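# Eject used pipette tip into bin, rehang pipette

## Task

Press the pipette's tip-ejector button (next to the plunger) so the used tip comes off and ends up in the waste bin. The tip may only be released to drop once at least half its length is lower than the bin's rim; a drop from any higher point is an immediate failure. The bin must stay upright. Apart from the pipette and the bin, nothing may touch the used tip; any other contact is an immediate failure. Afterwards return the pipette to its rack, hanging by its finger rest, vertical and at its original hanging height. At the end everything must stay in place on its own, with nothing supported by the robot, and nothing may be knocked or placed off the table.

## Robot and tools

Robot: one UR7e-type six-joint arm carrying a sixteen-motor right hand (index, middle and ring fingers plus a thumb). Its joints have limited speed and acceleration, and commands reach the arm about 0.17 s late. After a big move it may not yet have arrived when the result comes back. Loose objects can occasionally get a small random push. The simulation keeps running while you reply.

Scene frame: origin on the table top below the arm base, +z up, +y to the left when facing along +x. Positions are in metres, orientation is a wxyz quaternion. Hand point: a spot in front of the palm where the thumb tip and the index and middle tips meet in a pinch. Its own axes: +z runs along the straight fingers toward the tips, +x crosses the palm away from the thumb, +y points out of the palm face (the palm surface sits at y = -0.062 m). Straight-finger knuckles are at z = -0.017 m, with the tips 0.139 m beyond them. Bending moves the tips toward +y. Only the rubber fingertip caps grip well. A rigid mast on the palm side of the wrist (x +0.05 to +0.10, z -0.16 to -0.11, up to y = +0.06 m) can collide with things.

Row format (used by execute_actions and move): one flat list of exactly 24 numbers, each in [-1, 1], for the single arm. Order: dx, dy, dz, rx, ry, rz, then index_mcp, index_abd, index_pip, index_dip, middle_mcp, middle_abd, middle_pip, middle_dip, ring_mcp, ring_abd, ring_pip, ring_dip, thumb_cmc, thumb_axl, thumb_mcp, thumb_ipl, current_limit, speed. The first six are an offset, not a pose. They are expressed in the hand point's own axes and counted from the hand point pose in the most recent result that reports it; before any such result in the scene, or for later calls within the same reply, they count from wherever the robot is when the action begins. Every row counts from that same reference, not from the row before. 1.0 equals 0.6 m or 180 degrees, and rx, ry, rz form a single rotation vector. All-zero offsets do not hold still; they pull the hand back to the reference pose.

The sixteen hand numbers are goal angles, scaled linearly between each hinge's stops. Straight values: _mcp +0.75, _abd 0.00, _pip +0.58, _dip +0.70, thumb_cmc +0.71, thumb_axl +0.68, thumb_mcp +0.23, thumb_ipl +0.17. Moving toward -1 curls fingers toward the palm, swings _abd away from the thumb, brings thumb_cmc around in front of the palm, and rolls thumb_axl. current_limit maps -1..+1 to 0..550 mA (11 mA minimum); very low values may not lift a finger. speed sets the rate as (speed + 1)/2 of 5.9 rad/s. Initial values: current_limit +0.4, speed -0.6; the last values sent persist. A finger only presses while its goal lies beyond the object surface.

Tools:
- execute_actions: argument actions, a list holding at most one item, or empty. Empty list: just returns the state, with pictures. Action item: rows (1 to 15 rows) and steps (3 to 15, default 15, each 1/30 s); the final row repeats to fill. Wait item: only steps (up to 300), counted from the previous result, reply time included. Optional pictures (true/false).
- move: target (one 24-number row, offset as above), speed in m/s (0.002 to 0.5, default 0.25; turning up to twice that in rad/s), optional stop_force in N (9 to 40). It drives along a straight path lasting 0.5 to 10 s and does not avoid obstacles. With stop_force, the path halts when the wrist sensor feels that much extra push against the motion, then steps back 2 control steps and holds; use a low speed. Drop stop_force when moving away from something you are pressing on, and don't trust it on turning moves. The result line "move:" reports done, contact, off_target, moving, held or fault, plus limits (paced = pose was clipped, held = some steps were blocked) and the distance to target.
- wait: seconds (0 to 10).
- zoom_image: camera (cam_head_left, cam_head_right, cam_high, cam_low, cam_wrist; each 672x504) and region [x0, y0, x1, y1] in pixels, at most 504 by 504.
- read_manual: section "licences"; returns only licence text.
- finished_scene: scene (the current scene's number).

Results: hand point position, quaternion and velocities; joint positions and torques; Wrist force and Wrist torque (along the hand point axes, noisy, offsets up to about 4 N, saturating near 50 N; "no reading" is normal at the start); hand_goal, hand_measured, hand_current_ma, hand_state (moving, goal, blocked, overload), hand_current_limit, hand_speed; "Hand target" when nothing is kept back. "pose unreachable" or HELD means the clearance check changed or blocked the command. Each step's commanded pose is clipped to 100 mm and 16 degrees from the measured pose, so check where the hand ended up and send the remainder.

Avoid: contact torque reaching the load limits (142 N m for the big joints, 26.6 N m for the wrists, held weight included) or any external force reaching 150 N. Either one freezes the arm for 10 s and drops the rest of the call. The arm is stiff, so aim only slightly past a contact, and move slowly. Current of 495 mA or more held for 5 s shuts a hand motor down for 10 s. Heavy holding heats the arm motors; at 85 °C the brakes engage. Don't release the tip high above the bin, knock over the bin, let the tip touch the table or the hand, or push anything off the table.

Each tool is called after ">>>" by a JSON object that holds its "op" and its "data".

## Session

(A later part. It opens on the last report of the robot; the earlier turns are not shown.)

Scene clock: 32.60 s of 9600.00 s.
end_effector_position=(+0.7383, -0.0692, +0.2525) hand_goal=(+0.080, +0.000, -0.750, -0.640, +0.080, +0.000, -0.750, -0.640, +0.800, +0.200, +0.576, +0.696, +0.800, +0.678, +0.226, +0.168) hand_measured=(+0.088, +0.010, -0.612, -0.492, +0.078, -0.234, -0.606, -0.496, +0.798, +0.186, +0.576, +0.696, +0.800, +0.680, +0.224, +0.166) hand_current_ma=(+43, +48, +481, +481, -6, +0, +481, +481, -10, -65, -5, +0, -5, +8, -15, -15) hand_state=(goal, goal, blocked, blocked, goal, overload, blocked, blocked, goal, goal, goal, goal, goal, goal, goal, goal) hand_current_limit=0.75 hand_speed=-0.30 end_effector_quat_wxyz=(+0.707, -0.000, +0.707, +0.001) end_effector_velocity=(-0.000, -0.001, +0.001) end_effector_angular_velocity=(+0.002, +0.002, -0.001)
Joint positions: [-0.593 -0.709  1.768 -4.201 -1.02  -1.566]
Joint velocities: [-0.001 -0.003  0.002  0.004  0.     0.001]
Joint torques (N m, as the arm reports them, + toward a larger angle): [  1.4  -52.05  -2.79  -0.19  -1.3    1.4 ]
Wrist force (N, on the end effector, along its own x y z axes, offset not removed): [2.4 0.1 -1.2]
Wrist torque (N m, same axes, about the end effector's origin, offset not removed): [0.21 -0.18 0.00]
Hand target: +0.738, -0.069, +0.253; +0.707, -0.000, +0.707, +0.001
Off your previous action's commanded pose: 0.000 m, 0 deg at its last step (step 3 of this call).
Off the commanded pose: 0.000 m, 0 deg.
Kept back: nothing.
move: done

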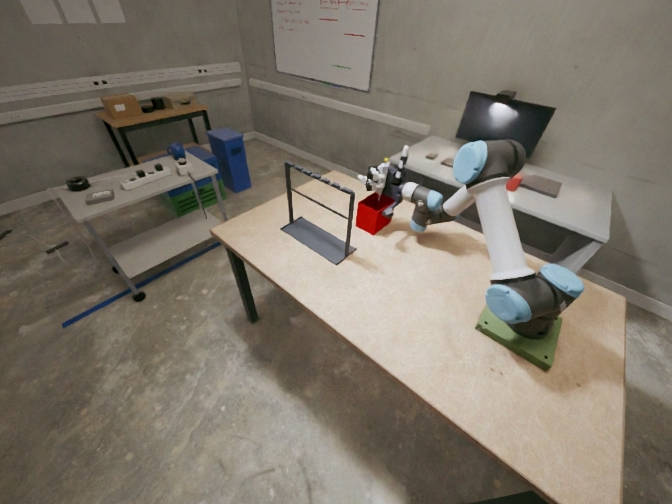

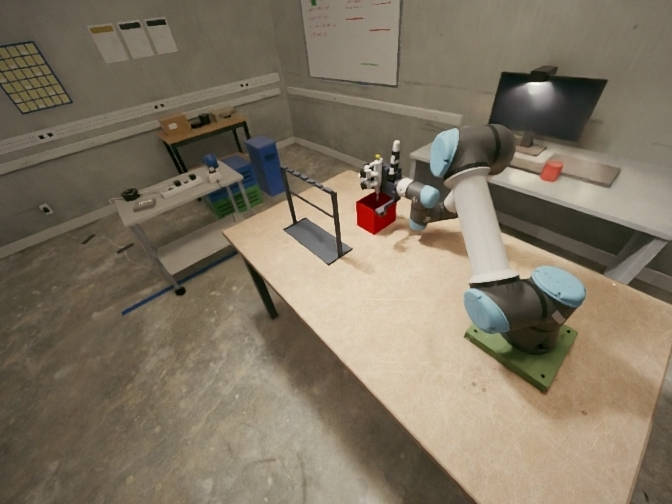

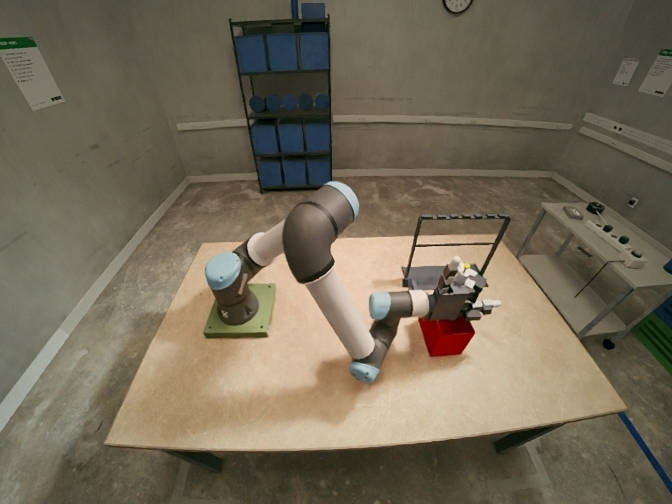

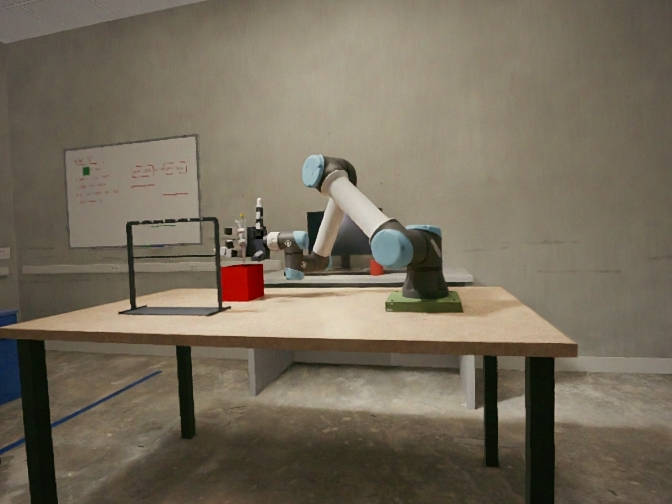

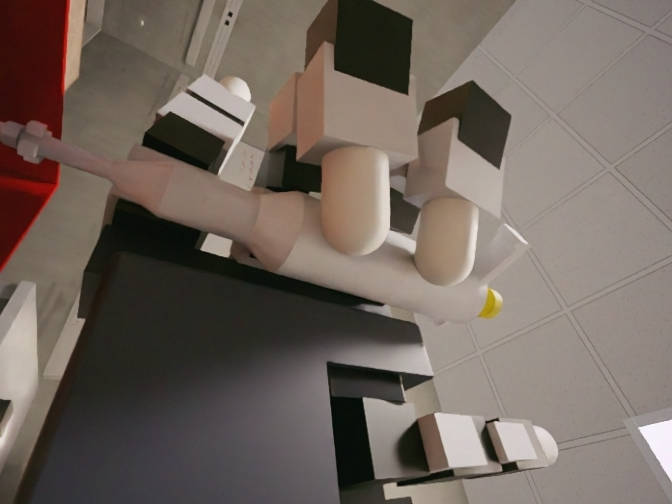

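>>> {"op": "move", "data": {"target": [-0.04,0,0,0,0,0,0.08,0,-0.75,-0.64,0.08,0,-0.75,-0.64,0.8,0.2,0.576,0.696,0.8,0.678,0.226,0.168,0.75,-0.3], "speed": 0.08}}

>>> {"op": "move", "data": {"target": [0.02,0.32,0.015,0,0,0,0.08,0,-0.75,-0.64,0.08,0,-0.75,-0.64,0.8,0.2,0.576,0.696,0.8,0.678,0.226,0.168,0.75,-0.3], "speed": 0.18}}

>>> {"op": "move", "data": {"target": [0,0.097,0,0,0,0,0.08,0,-0.75,-0.64,0.08,0,-0.75,-0.64,0.8,0.2,0.576,0.696,0.8,0.678,0.226,0.168,0.75,-0.3], "speed": 0.04}}

>>> {"op": "zoom_image", "data": {"camera": "cam_low", "region": [175, 195, 235, 255]}}

>>> {"op": "zoom_image", "data": {"camera": "cam_head_left", "region": [315, 160, 375, 220]}}

Scene clock: 33.73 s of 9600.00 s.
end_effector_position=(+0.7383, -0.0692, +0.2762) hand_goal=(+0.080, +0.000, -0.750, -0.640, +0.080, +0.000, -0.750, -0.640, +0.800, +0.200, +0.576, +0.696, +0.800, +0.678, +0.226, +0.168) hand_measured=(+0.088, +0.010, -0.612, -0.492, +0.078, -0.234, -0.606, -0.496, +0.798, +0.186, +0.576, +0.696, +0.800, +0.680, +0.224, +0.166) hand_current_ma=(+43, +48, +481, +481, -6, +0, +481, +481, -10, -65, -5, +0, -5, +8, -15, -15) hand_state=(goal, goal, blocked, blocked, goal, overload, blocked, blocked, goal, goal, goal, goal, goal, goal, goal, goal) hand_current_limit=0.75 hand_speed=-0.30 end_effector_quat_wxyz=(+0.707, -0.000, +0.707, +0.001) end_effector_velocity=(-0.000, -0.000, +0.002) end_effector_angular_velocity=(-0.001, +0.000, -0.000)
Joint positions: [-0.593 -0.758  1.775 -4.16  -1.02  -1.566]
Joint velocities: [-0.001 -0.004  0.001  0.004  0.    -0.001]
Joint torques (N m, as the arm reports them, + toward a larger angle): [ -9.87 -51.53  -3.46  -0.29   2.17  -1.61]
Wrist force (N, on the end effector, along its own x y z axes, offset not removed): [1.6 -0.9 -1.6]
Wrist torque (N m, same axes, about the end effector's origin, offset not removed): [0.08 -0.05 -0.02]
Hand target: +0.738, -0.069, +0.276; +0.707, -0.000, +0.707, +0.001
Off the commanded pose: 0.000 m, 0 deg.
Kept back: nothing.
move: done

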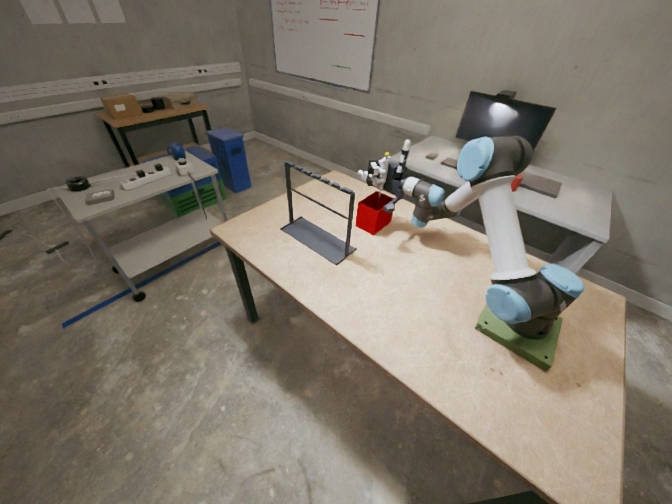

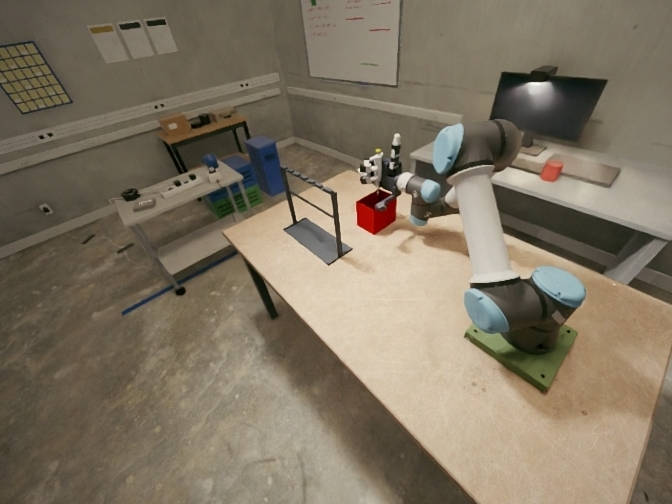

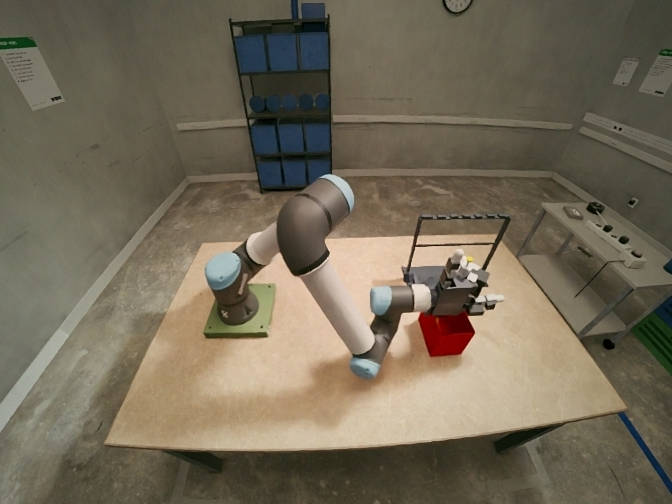

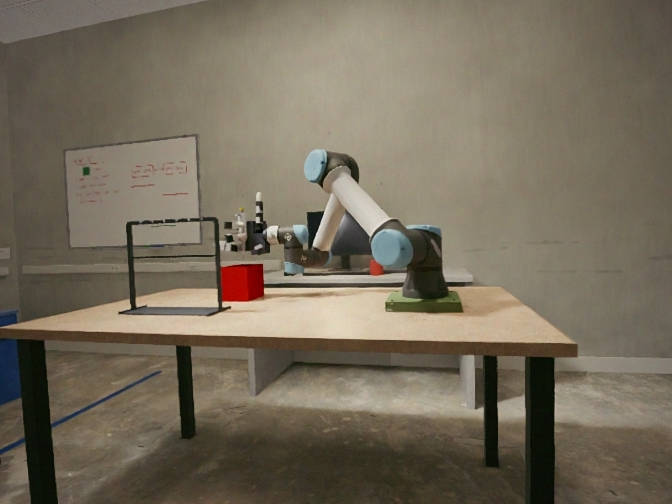

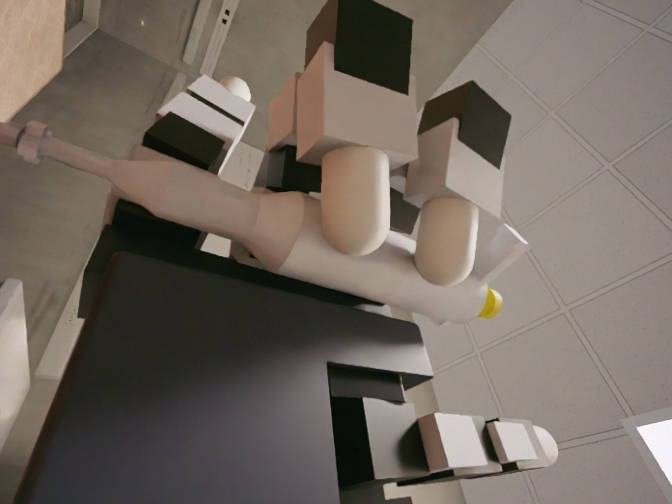

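Scene clock: 35.43 s of 9600.00 s.
end_effector_position=(+0.7470, +0.1225, +0.2641) hand_goal=(+0.080, +0.000, -0.750, -0.640, +0.080, +0.000, -0.750, -0.640, +0.800, +0.200, +0.576, +0.696, +0.800, +0.678, +0.226, +0.168) hand_measured=(+0.088, +0.010, -0.612, -0.492, +0.078, -0.234, -0.606, -0.496, +0.798, +0.186, +0.576, +0.696, +0.800, +0.680, +0.224, +0.166) hand_current_ma=(+43, +48, +481, +481, -6, +0, +481, +481, -9, -65, -5, +0, +0, +8, -15, -15) hand_state=(goal, goal, blocked, blocked, goal, overload, blocked, blocked, goal, goal, goal, goal, goal, goal, goal, goal) hand_current_limit=0.75 hand_speed=-0.30 end_effector_quat_wxyz=(+0.707, -0.000, +0.707, +0.001) end_effector_velocity=(+0.001, +0.004, -0.000) end_effector_angular_velocity=(-0.000, -0.002, +0.000)
Joint positions: [-0.233 -0.751  1.815 -4.206 -1.38  -1.567]
Joint velocities: [ 0.007  0.002 -0.004 -0.    -0.007  0.   ]
Joint torques (N m, as the arm reports them, + toward a larger angle): [ 14.56 -34.25 -23.15  -0.58  -2.88   1.73]
Wrist force (N, on the end effector, along its own x y z axes, offset not removed): [2.2 -0.4 -2.9]
Wrist torque (N m, same axes, about the end effector's origin, offset not removed): [0.26 -0.12 0.00]
Hand target: +0.747, +0.123, +0.264; +0.707, -0.000, +0.707, +0.001
Off the commanded pose: 0.000 m, 0 deg.
Kept back: nothing.
move: done

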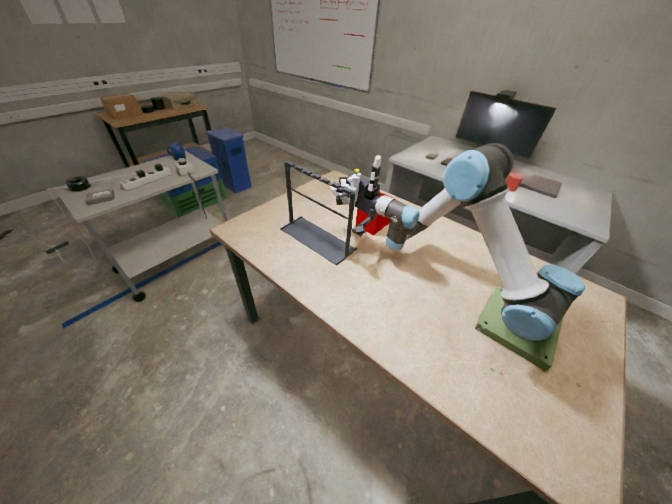

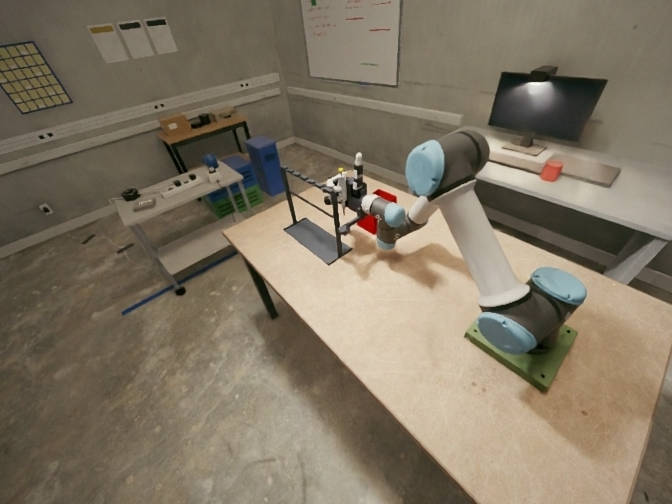

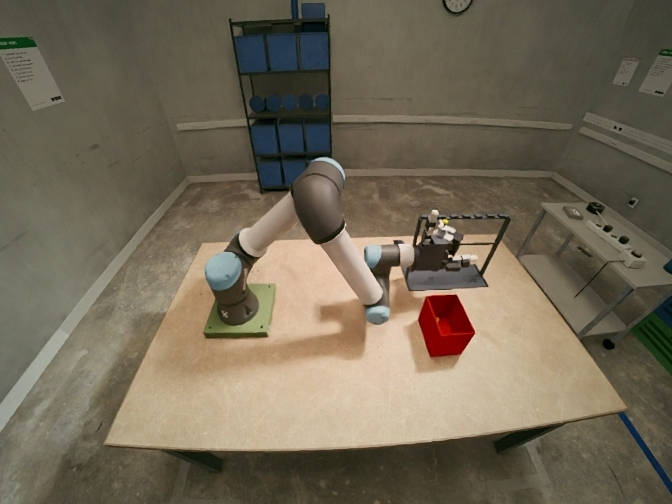

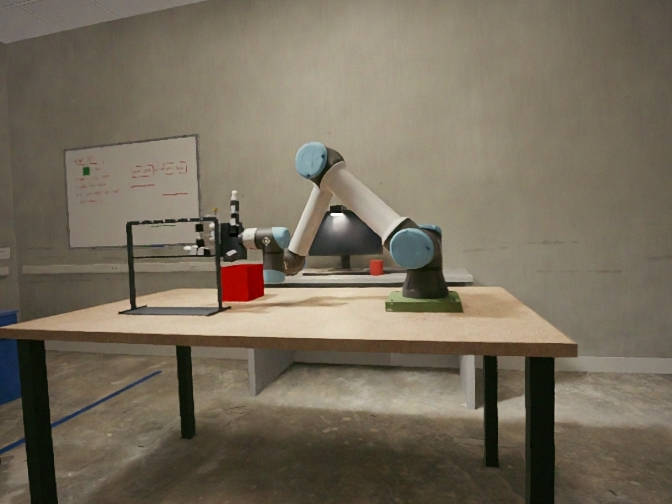

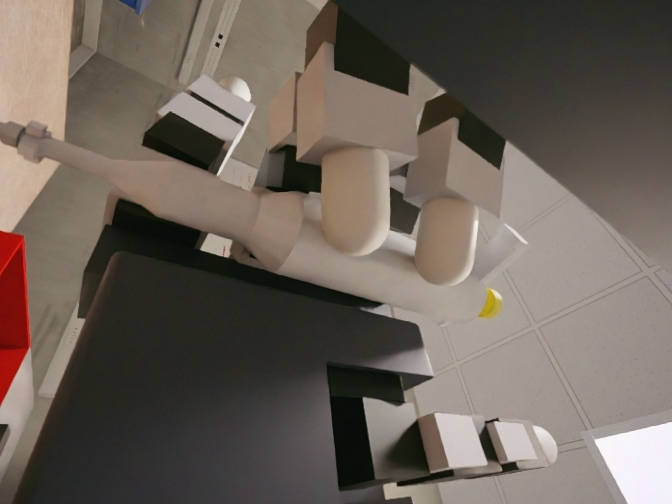

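Scene clock: 37.30 s of 9600.00 s.
end_effector_position=(+0.7469, +0.1803, +0.2641) hand_goal=(+0.080, +0.000, -0.750, -0.640, +0.080, +0.000, -0.750, -0.640, +0.800, +0.200, +0.576, +0.696, +0.800, +0.678, +0.226, +0.168) hand_measured=(+0.088, +0.010, -0.612, -0.492, +0.078, -0.234, -0.606, -0.496, +0.798, +0.186, +0.576, +0.696, +0.800, +0.680, +0.224, +0.166) hand_current_ma=(+43, +48, +481, +481, -6, +0, +481, +481, -9, -65, -5, +0, +0, +8, -15, -15) hand_state=(goal, goal, blocked, blocked, goal, overload, blocked, blocked, goal, goal, goal, goal, goal, goal, goal, goal) hand_current_limit=0.75 hand_speed=-0.30 end_effector_quat_wxyz=(+0.707, -0.000, +0.707, +0.001) end_effector_velocity=(-0.000, +0.003, +0.000) end_effector_angular_velocity=(+0.000, -0.000, +0.000)
Joint positions: [-0.119 -0.743  1.792 -4.192 -1.494 -1.567]
Joint velocities: [ 0.006  0.    -0.001  0.001 -0.006  0.   ]
Joint torques (N m, as the arm reports them, + toward a larger angle): [ 13.42 -35.31 -25.46  -0.66  -2.75  -1.51]
Wrist force (N, on the end effector, along its own x y z axes, offset not removed): [2.3 -0.7 -1.9]
Wrist torque (N m, same axes, about the end effector's origin, offset not removed): [0.12 -0.08 0.05]
Hand target: +0.747, +0.181, +0.264; +0.707, -0.000, +0.707, +0.001
Off the commanded pose: 0.000 m, 0 deg.
Kept back: nothing.
move: done

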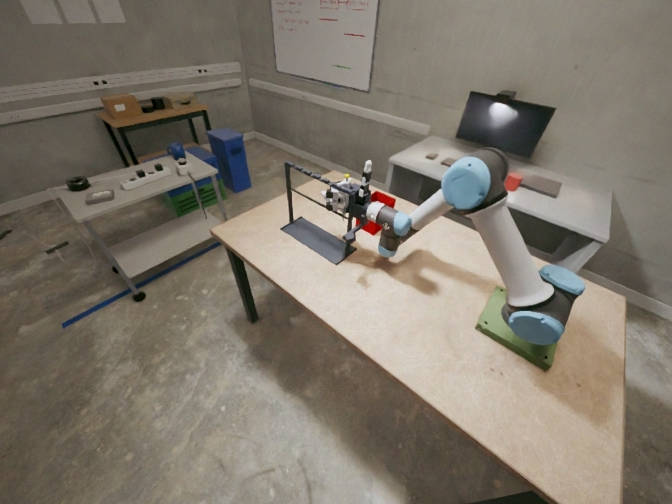

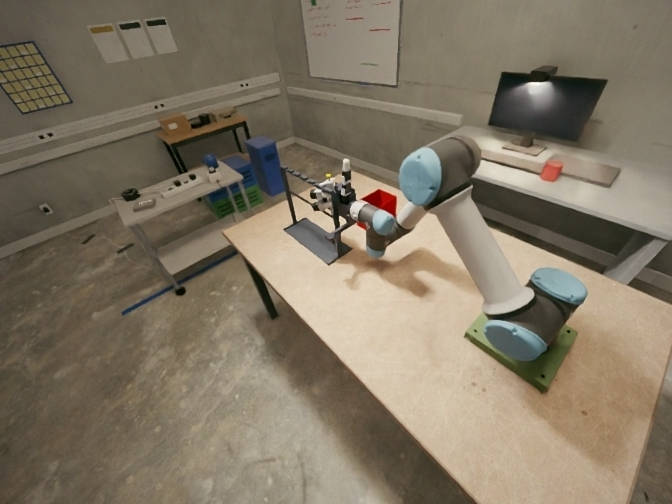

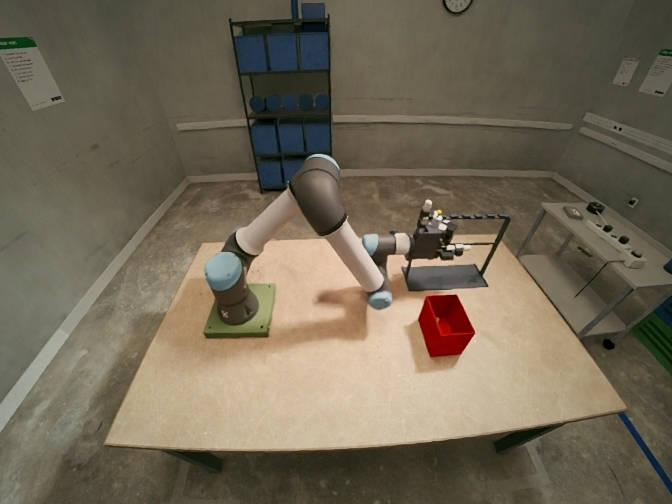

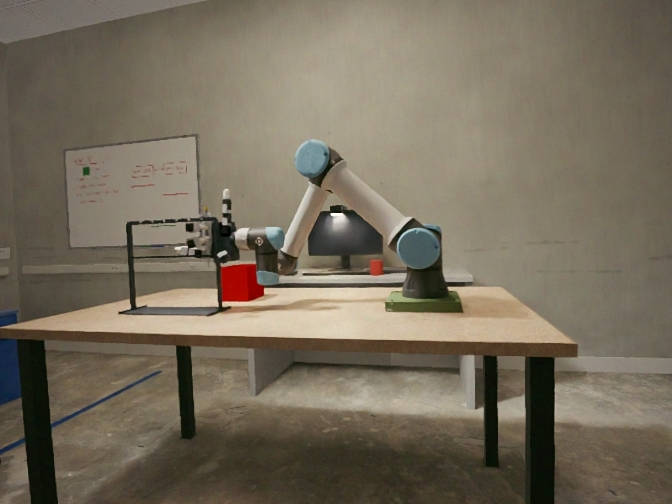

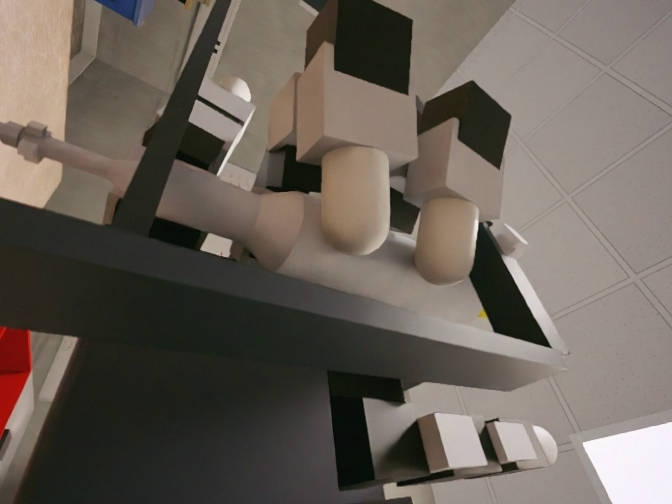

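Region (175, 195, 235, 255) of cam_low's 672x504 image, scaled by 8.400, with more detail than that image has.

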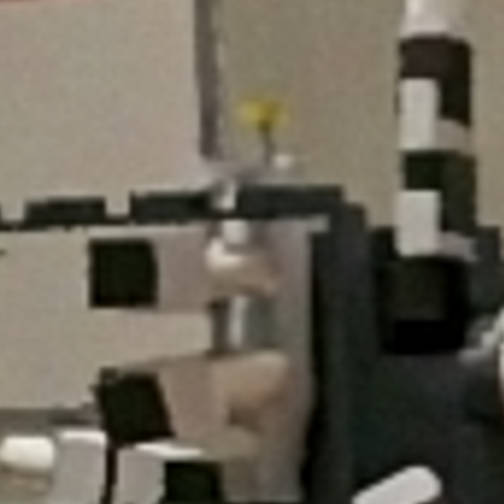

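Region (315, 160, 375, 220) of cam_head_left's 672x504 image, scaled by 8.400, with more detail than that image has.

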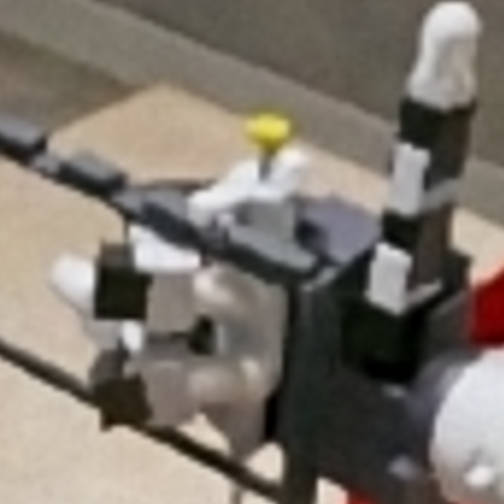

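>>> {"op": "move", "data": {"target": [0.021,0.003,0.001,0,0,0,0.08,0,-0.75,-0.64,0.08,0,-0.75,-0.64,0.8,0.2,0.576,0.696,0.8,0.678,0.226,0.168,0.75,-0.3], "speed": 0.015}}

>>> {"op": "zoom_image", "data": {"camera": "cam_low", "region": [175, 195, 235, 255]}}

>>> {"op": "zoom_image", "data": {"camera": "cam_head_left", "region": [315, 160, 375, 220]}}

Scene clock: 38.63 s of 9600.00 s.
end_effector_position=(+0.7475, +0.1821, +0.2518) hand_goal=(+0.080, +0.000, -0.750, -0.640, +0.080, +0.000, -0.750, -0.640, +0.800, +0.200, +0.576, +0.696, +0.800, +0.678, +0.226, +0.168) hand_measured=(+0.088, +0.010, -0.612, -0.492, +0.078, -0.234, -0.606, -0.496, +0.798, +0.186, +0.576, +0.696, +0.800, +0.680, +0.224, +0.166) hand_current_ma=(+43, +48, +481, +481, -7, +0, +481, +481, -9, -65, -5, +0, +0, +8, -15, -15) hand_state=(goal, goal, blocked, blocked, goal, overload, blocked, blocked, goal, goal, goal, goal, goal, goal, goal, goal) hand_current_limit=0.75 hand_speed=-0.30 end_effector_quat_wxyz=(+0.707, -0.000, +0.707, +0.001) end_effector_velocity=(+0.001, -0.001, -0.004) end_effector_angular_velocity=(-0.001, +0.002, -0.001)
Joint positions: [-0.116 -0.716  1.785 -4.211 -1.497 -1.567]
Joint velocities: [-0.001  0.007 -0.002 -0.003 -0.001 -0.001]
Joint torques (N m, as the arm reports them, + toward a larger angle): [ 13.51 -35.12 -24.99  -4.2   -2.82  -1.47]
Wrist force (N, on the end effector, along its own x y z axes, offset not removed): [1.8 0.0 -2.7]
Wrist torque (N m, same axes, about the end effector's origin, offset not removed): [0.34 -0.06 0.03]
Hand target: +0.748, +0.182, +0.251; +0.707, -0.000, +0.707, +0.001
Off the commanded pose: 0.000 m, 0 deg.
Kept back: nothing.
move: done

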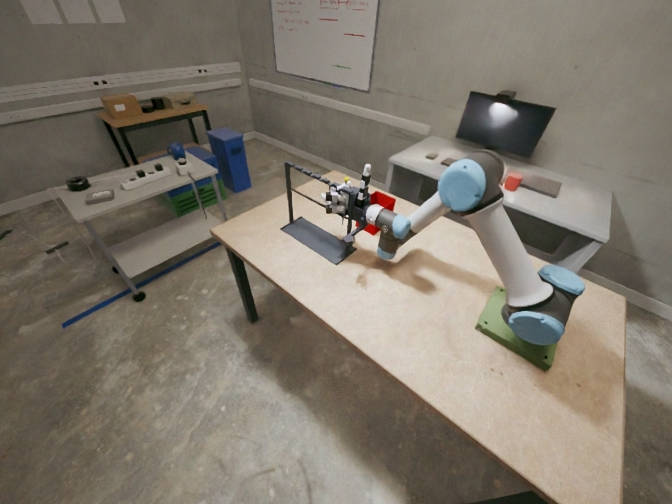

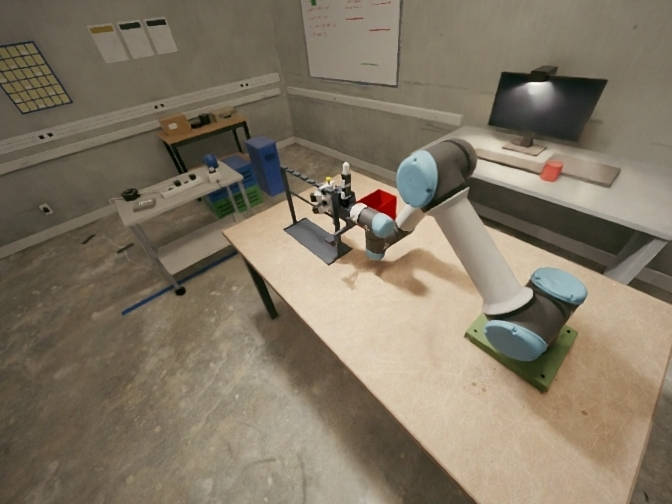

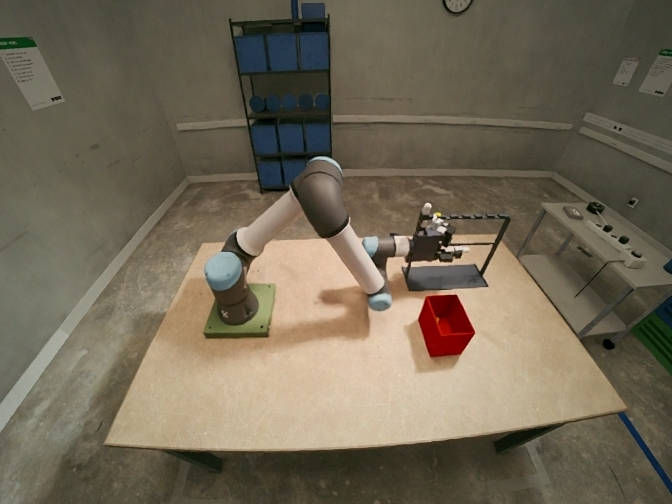

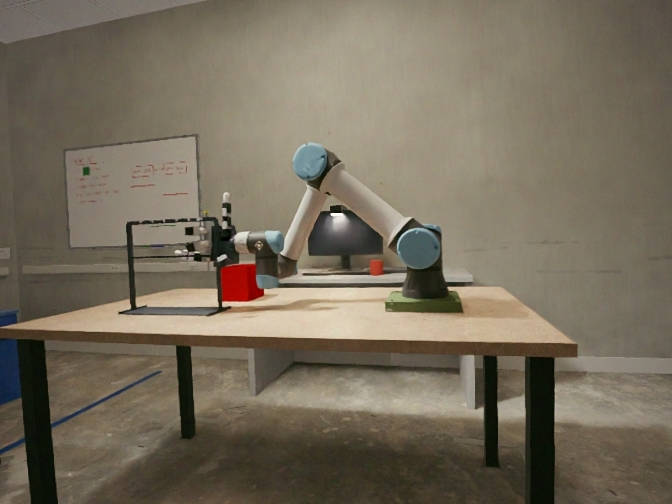

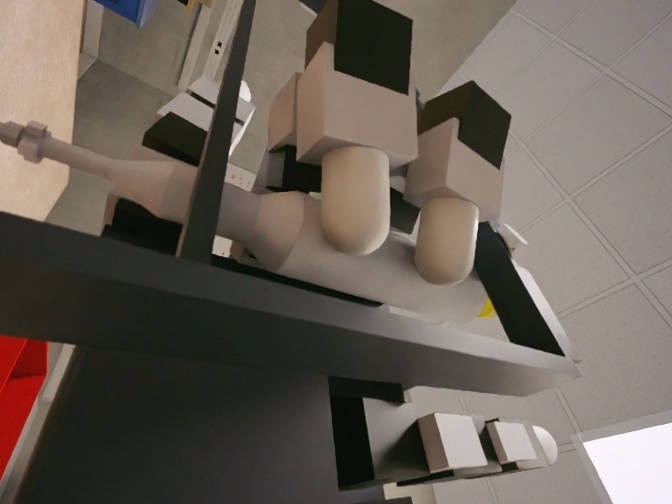

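Region (175, 195, 235, 255) of cam_low's 672x504 image, scaled by 8.400, with more detail than that image has.

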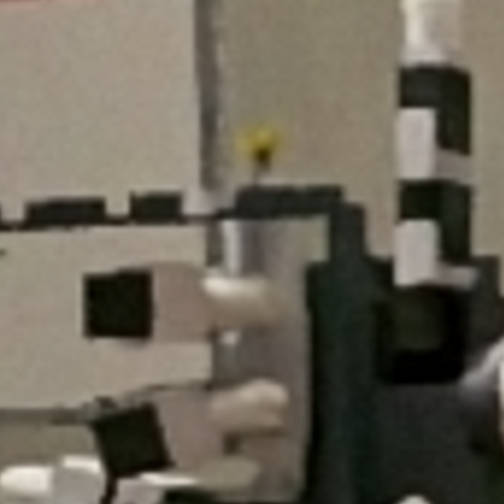

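Region (315, 160, 375, 220) of cam_head_left's 672x504 image, scaled by 8.400, with more detail than that image has.

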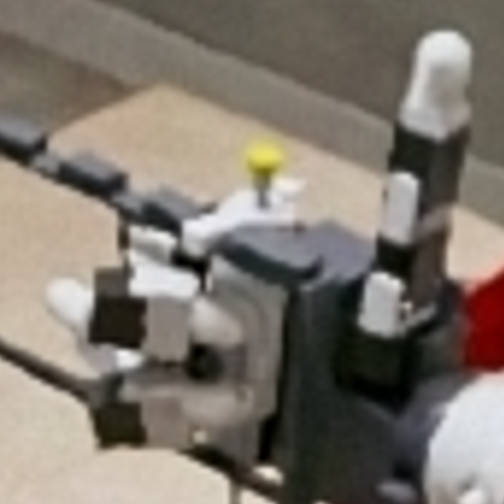

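>>> {"op": "execute_actions", "data": {"actions": [{"rows":[[0.002,0,0,0,0,0,0.08,0,-0.4,-0.2,0.08,0,-0.4,-0.2,0.8,0.2,0.576,0.696,0.8,0.678,0.226,0.168,0.5,-0.6]],"steps":15}]}}

>>> {"op": "execute_actions", "data": {"actions": [{"rows":[[0,0,0,0,0,0,0.6,0,-0.3,0,0.6,0,-0.3,0,0.8,0.1,0.576,0.696,0.8,0.678,0.226,0.168,0.5,-0.4]],"steps":15}]}}

>>> {"op": "move", "data": {"target": [-0.008,-0.14,0,0,0,0,0.6,0,-0.3,0,0.6,0,-0.3,0,0.8,0.1,0.576,0.696,0.8,0.678,0.226,0.168,0.5,-0.4], "speed": 0.08}}

>>> {"op": "zoom_image", "data": {"camera": "cam_head_left", "region": [315, 165, 385, 235]}}

Scene clock: 39.23 s of 9600.00 s.
end_effector_position=(+0.7475, +0.1821, +0.2507) hand_goal=(+0.080, +0.000, -0.400, -0.200, +0.080, +0.000, -0.400, -0.200, +0.800, +0.200, +0.576, +0.696, +0.800, +0.678, +0.226, +0.168) hand_measured=(+0.082, +0.000, -0.410, -0.274, +0.078, -0.234, -0.406, -0.270, +0.798, +0.186, +0.576, +0.696, +0.800, +0.680, +0.224, +0.166) hand_current_ma=(+14, +0, +1, -55, -7, +0, +0, -53, -9, -65, -5, +0, +0, +8, -15, -15) hand_state=(goal, goal, moving, moving, goal, overload, moving, moving, goal, goal, goal, goal, goal, goal, goal, goal) hand_current_limit=0.50 hand_speed=-0.60 end_effector_quat_wxyz=(+0.707, -0.000, +0.707, +0.001) end_effector_velocity=(-0.000, -0.000, -0.001) end_effector_angular_velocity=(+0.000, +0.000, +0.000)
Joint positions: [-0.116 -0.714  1.784 -4.213 -1.497 -1.567]
Joint velocities: [-0.     0.001  0.    -0.001  0.     0.   ]
Joint torques (N m, as the arm reports them, + toward a larger angle): [  0.72 -34.94 -24.7   -4.01  -1.42  -1.15]
Wrist force (N, on the end effector, along its own x y z axes, offset not removed): [1.0 -1.7 -2.1]
Wrist torque (N m, same axes, about the end effector's origin, offset not removed): [0.11 -0.02 -0.09]
Steps of this call (steps 1 to 6: nothing new was sent; steps 7 to 18: the first 12 steps of this action). Readings (end_effector_position | what the end effector reports):
7: (+0.7475, +0.1821, +0.2515) | hand_goal=(+0.080, +0.000, -0.400, -0.200, +0.080, +0.000, -0.400, -0.200, +0.800, +0.200, +0.576, +0.696, +0.800, +0.678, +0.226, +0.168) hand_measured=(+0.088, +0.010, -0.612, -0.492, +0.078, -0.234, -0.606, -0.496, +0.798, +0.186, +0.576, +0.696, +0.800, +0.680, +0.224, +0.166) hand_current_ma=(+43, +48, +481, +481, -6, +0, +481, +481, -9, -65, -5, +0, +0, +8, -15, -15) hand_state=(goal, goal, moving, moving, goal, overload, moving, moving, goal, goal, goal, goal, goal, goal, goal, goal) hand_current_limit=0.50 hand_speed=-0.60
8: (+0.7475, +0.1821, +0.2514) | hand_goal=(+0.080, +0.000, -0.400, -0.200, +0.080, +0.000, -0.400, -0.200, +0.800, +0.200, +0.576, +0.696, +0.800, +0.678, +0.226, +0.168) hand_measured=(+0.088, +0.010, -0.610, -0.492, +0.078, -0.234, -0.606, -0.496, +0.798, +0.186, +0.576, +0.696, +0.800, +0.680, +0.224, +0.166) hand_current_ma=(+43, +48, +302, +287, -6, +0, +276, +274, -9, -65, -5, +0, +0, +8, -15, -15) hand_state=(goal, goal, moving, moving, goal, overload, moving, moving, goal, goal, goal, goal, goal, goal, goal, goal) hand_current_limit=0.50 hand_speed=-0.60
10: (+0.7475, +0.1821, +0.2511) | hand_goal=(+0.080, +0.000, -0.400, -0.200, +0.080, +0.000, -0.400, -0.200, +0.800, +0.200, +0.576, +0.696, +0.800, +0.678, +0.226, +0.168) hand_measured=(+0.088, +0.010, -0.600, -0.488, +0.078, -0.234, -0.598, -0.488, +0.798, +0.186, +0.576, +0.696, +0.800, +0.680, +0.224, +0.166) hand_current_ma=(+39, +35, +31, +8, -6, +0, -2, -7, -9, -65, -5, +0, +0, +8, -15, -15) hand_state=(goal, moving, moving, moving, goal, overload, moving, moving, goal, goal, goal, goal, goal, goal, goal, goal) hand_current_limit=0.50 hand_speed=-0.60
14: (+0.7475, +0.1821, +0.2508) | hand_goal=(+0.080, +0.000, -0.400, -0.200, +0.080, +0.000, -0.400, -0.200, +0.800, +0.200, +0.576, +0.696, +0.800, +0.678, +0.226, +0.168) hand_measured=(+0.082, +0.002, -0.520, -0.402, +0.078, -0.234, -0.510, -0.398, +0.798, +0.186, +0.576, +0.696, +0.800, +0.680, +0.224, +0.166) hand_current_ma=(+13, +3, -57, -56, -6, +0, -51, -54, -9, -65, -5, +0, +0, +8, -15, -15) hand_state=(goal, moving, moving, moving, goal, overload, moving, moving, goal, goal, goal, goal, goal, goal, goal, goal) hand_current_limit=0.50 hand_speed=-0.60
18: the state above

Scene clock: 39.73 s of 9600.00 s.
end_effector_position=(+0.7475, +0.1821, +0.2507) hand_goal=(+0.600, +0.000, -0.300, +0.000, +0.600, +0.000, -0.300, +0.000, +0.800, +0.100, +0.576, +0.696, +0.800, +0.678, +0.226, +0.168) hand_measured=(+0.472, +0.000, -0.302, -0.002, +0.466, -0.244, -0.302, -0.002, +0.798, +0.098, +0.576, +0.696, +0.800, +0.680, +0.224, +0.166) hand_current_ma=(-67, -3, -14, -14, -78, +0, -10, -13, -9, -13, -5, +0, +0, +8, -15, -15) hand_state=(moving, goal, goal, goal, moving, overload, goal, goal, goal, goal, goal, goal, goal, goal, goal, goal) hand_current_limit=0.50 hand_speed=-0.40 end_effector_quat_wxyz=(+0.707, -0.000, +0.707, +0.001) end_effector_velocity=(+0.000, +0.000, -0.000) end_effector_angular_velocity=(+0.001, +0.001, +0.001)
Joint positions: [-0.116 -0.713  1.784 -4.213 -1.497 -1.567]
Joint velocities: [ 0.001  0.    -0.     0.001  0.     0.001]
Joint torques (N m, as the arm reports them, + toward a larger angle): [ -2.86 -35.72 -24.54  -3.4   -0.69  -1.34]
Wrist force (N, on the end effector, along its own x y z axes, offset not removed): [0.6 -0.7 -1.1]
Wrist torque (N m, same axes, about the end effector's origin, offset not removed): [0.11 0.03 -0.09]
Off your previous action's commanded pose: 0.000 m, 0 deg at its last step (step 3 of this call).
Steps of this call (steps 1 to 3: the last 3 steps of your previous action; steps 4 to 15: the first 12 steps of this action, its rows measured from where the robot was after step 3). Readings (end_effector_position | what the end effector reports):
3: (+0.7475, +0.1821, +0.2507) | hand_goal=(+0.080, +0.000, -0.400, -0.200, +0.080, +0.000, -0.400, -0.200, +0.800, +0.200, +0.576, +0.696, +0.800, +0.678, +0.226, +0.168) hand_measured=(+0.082, +0.000, -0.402, -0.206, +0.078, -0.234, -0.402, -0.206, +0.798, +0.186, +0.576, +0.696, +0.800, +0.680, +0.224, +0.166) hand_current_ma=(+14, +0, -14, -6, -6, +0, -10, -6, -9, -65, -5, +0, +0, +8, -15, -15) hand_state=(goal, goal, goal, moving, goal, overload, goal, moving, goal, goal, goal, goal, goal, goal, goal, goal) hand_current_limit=0.50 hand_speed=-0.60
4: (+0.7475, +0.1821, +0.2507) | hand_goal=(+0.600, +0.000, -0.300, +0.000, +0.600, +0.000, -0.300, +0.000, +0.800, +0.100, +0.576, +0.696, +0.800, +0.678, +0.226, +0.168) hand_measured=(+0.082, +0.000, -0.402, -0.204, +0.078, -0.234, -0.402, -0.204, +0.798, +0.186, +0.576, +0.696, +0.800, +0.680, +0.224, +0.166) hand_current_ma=(+14, +0, -14, -12, -6, +0, -10, -11, -9, -65, -5, +0, +0, +8, -15, -15) hand_state=(moving, goal, moving, moving, moving, overload, moving, moving, goal, moving, goal, goal, goal, goal, goal, goal) hand_current_limit=0.50 hand_speed=-0.40
5: (+0.7475, +0.1821, +0.2507) | hand_goal=(+0.600, +0.000, -0.300, +0.000, +0.600, +0.000, -0.300, +0.000, +0.800, +0.100, +0.576, +0.696, +0.800, +0.678, +0.226, +0.168) hand_measured=(+0.086, +0.000, -0.396, -0.196, +0.084, -0.234, -0.396, -0.196, +0.798, +0.180, +0.576, +0.696, +0.800, +0.680, +0.224, +0.166) hand_current_ma=(-137, +0, -125, -112, -157, +0, -116, -109, -9, +78, -5, +0, +0, +8, -15, -15) hand_state=(moving, goal, moving, moving, moving, overload, moving, moving, goal, moving, goal, goal, goal, goal, goal, goal) hand_current_limit=0.50 hand_speed=-0.40
7: (+0.7475, +0.1821, +0.2507) | hand_goal=(+0.600, +0.000, -0.300, +0.000, +0.600, +0.000, -0.300, +0.000, +0.800, +0.100, +0.576, +0.696, +0.800, +0.678, +0.226, +0.168) hand_measured=(+0.150, +0.000, -0.330, -0.126, +0.146, -0.234, -0.330, -0.128, +0.798, +0.114, +0.576, +0.696, +0.800, +0.680, +0.224, +0.166) hand_current_ma=(-67, -1, -11, -75, -80, +0, -13, -74, -9, -42, -5, +0, +0, +8, -15, -15) hand_state=(moving, goal, moving, moving, moving, overload, moving, moving, goal, moving, goal, goal, goal, goal, goal, goal) hand_current_limit=0.50 hand_speed=-0.40
11: (+0.7475, +0.1821, +0.2507) | hand_goal=(+0.600, +0.000, -0.300, +0.000, +0.600, +0.000, -0.300, +0.000, +0.800, +0.100, +0.576, +0.696, +0.800, +0.678, +0.226, +0.168) hand_measured=(+0.310, +0.000, -0.302, -0.006, +0.304, -0.238, -0.302, -0.006, +0.798, +0.098, +0.576, +0.696, +0.800, +0.680, +0.224, +0.166) hand_current_ma=(-66, -2, -13, -5, -77, +0, -10, -4, -9, -13, -5, +0, +0, +8, -15, -15) hand_state=(moving, goal, goal, moving, moving, overload, goal, moving, goal, goal, goal, goal, goal, goal, goal, goal) hand_current_limit=0.50 hand_speed=-0.40
15: the state above

Scene clock: 44.40 s of 9600.00 s.
end_effector_position=(+0.7476, +0.0984, +0.2555) hand_goal=(+0.600, +0.000, -0.300, +0.000, +0.600, +0.000, -0.300, +0.000, +0.800, +0.100, +0.576, +0.696, +0.800, +0.678, +0.226, +0.168) hand_measured=(+0.598, +0.000, -0.302, -0.002, +0.598, -0.390, -0.302, -0.002, +0.798, +0.098, +0.576, +0.696, +0.800, +0.680, +0.224, +0.166) hand_current_ma=(-12, -3, -12, -14, -13, +0, -8, -13, -9, -13, -5, +0, +0, +8, -15, -15) hand_state=(goal, goal, goal, goal, goal, overload, goal, goal, goal, goal, goal, goal, goal, goal, goal, goal) hand_current_limit=0.50 hand_speed=-0.40 end_effector_quat_wxyz=(+0.707, -0.000, +0.707, +0.001) end_effector_velocity=(-0.000, -0.003, +0.000) end_effector_angular_velocity=(+0.000, -0.001, -0.000)
Joint positions: [-0.28  -0.733  1.813 -4.223 -1.333 -1.566]
Joint velocities: [-0.005 -0.001  0.001 -0.001  0.005  0.001]
Joint torques (N m, as the arm reports them, + toward a larger angle): [-10.76 -50.91  -2.98  -0.42   2.13   0.68]
Wrist force (N, on the end effector, along its own x y z axes, offset not removed): [1.0 -1.2 -1.2]
Wrist torque (N m, same axes, about the end effector's origin, offset not removed): [-0.03 -0.06 -0.07]
Hand target: +0.748, +0.098, +0.255; +0.707, -0.000, +0.707, +0.001
Off your previous action's commanded pose: 0.000 m, 0 deg at its last step (step 3 of this call).
Off the commanded pose: 0.000 m, 0 deg.
Kept back: nothing.
move: done
The robot had not come to rest in time, so this move's path started while it was still moving.

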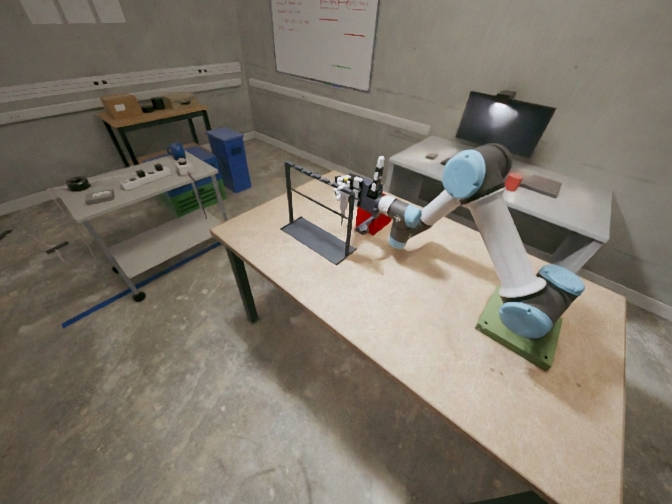

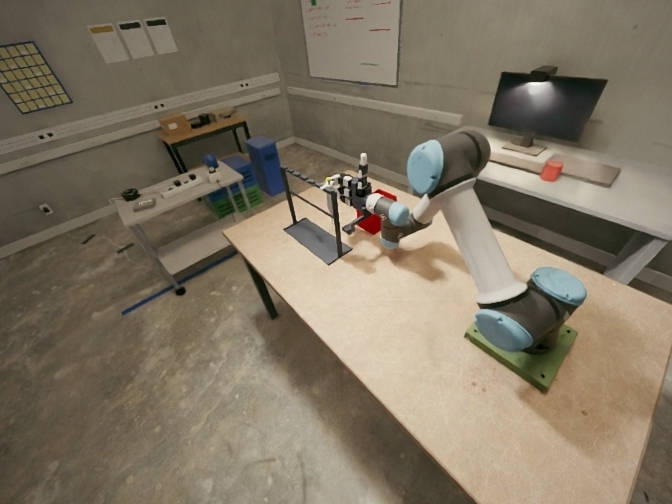

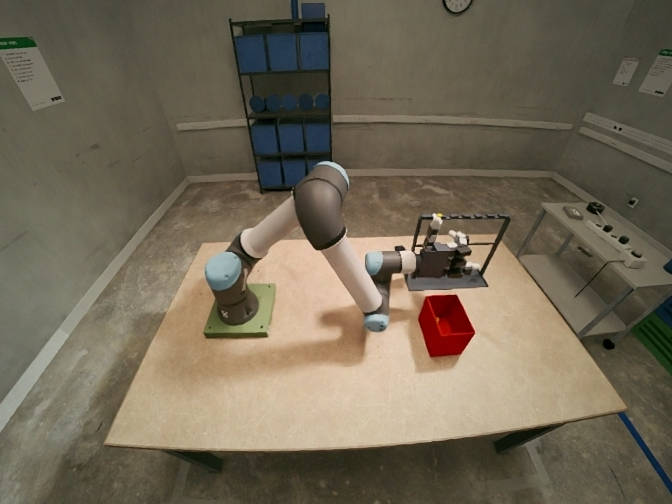

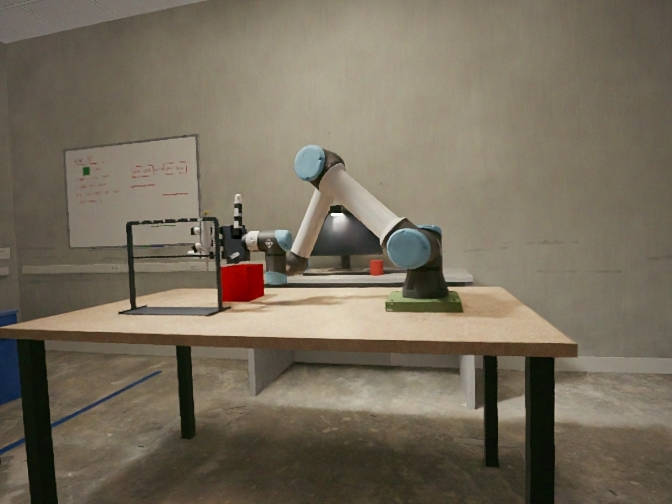

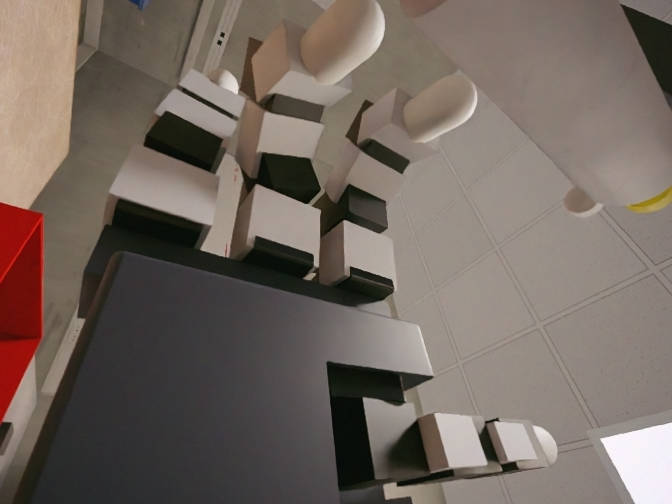

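Region (315, 165, 385, 235) of cam_head_left's 672x504 image, scaled by 7.200, with more detail than that image has.

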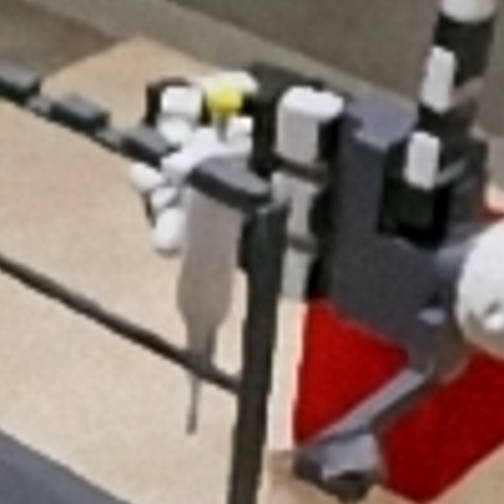

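>>> {"op": "finished_scene", "data": {"scene": 1}}

The scene is finished: the task was done.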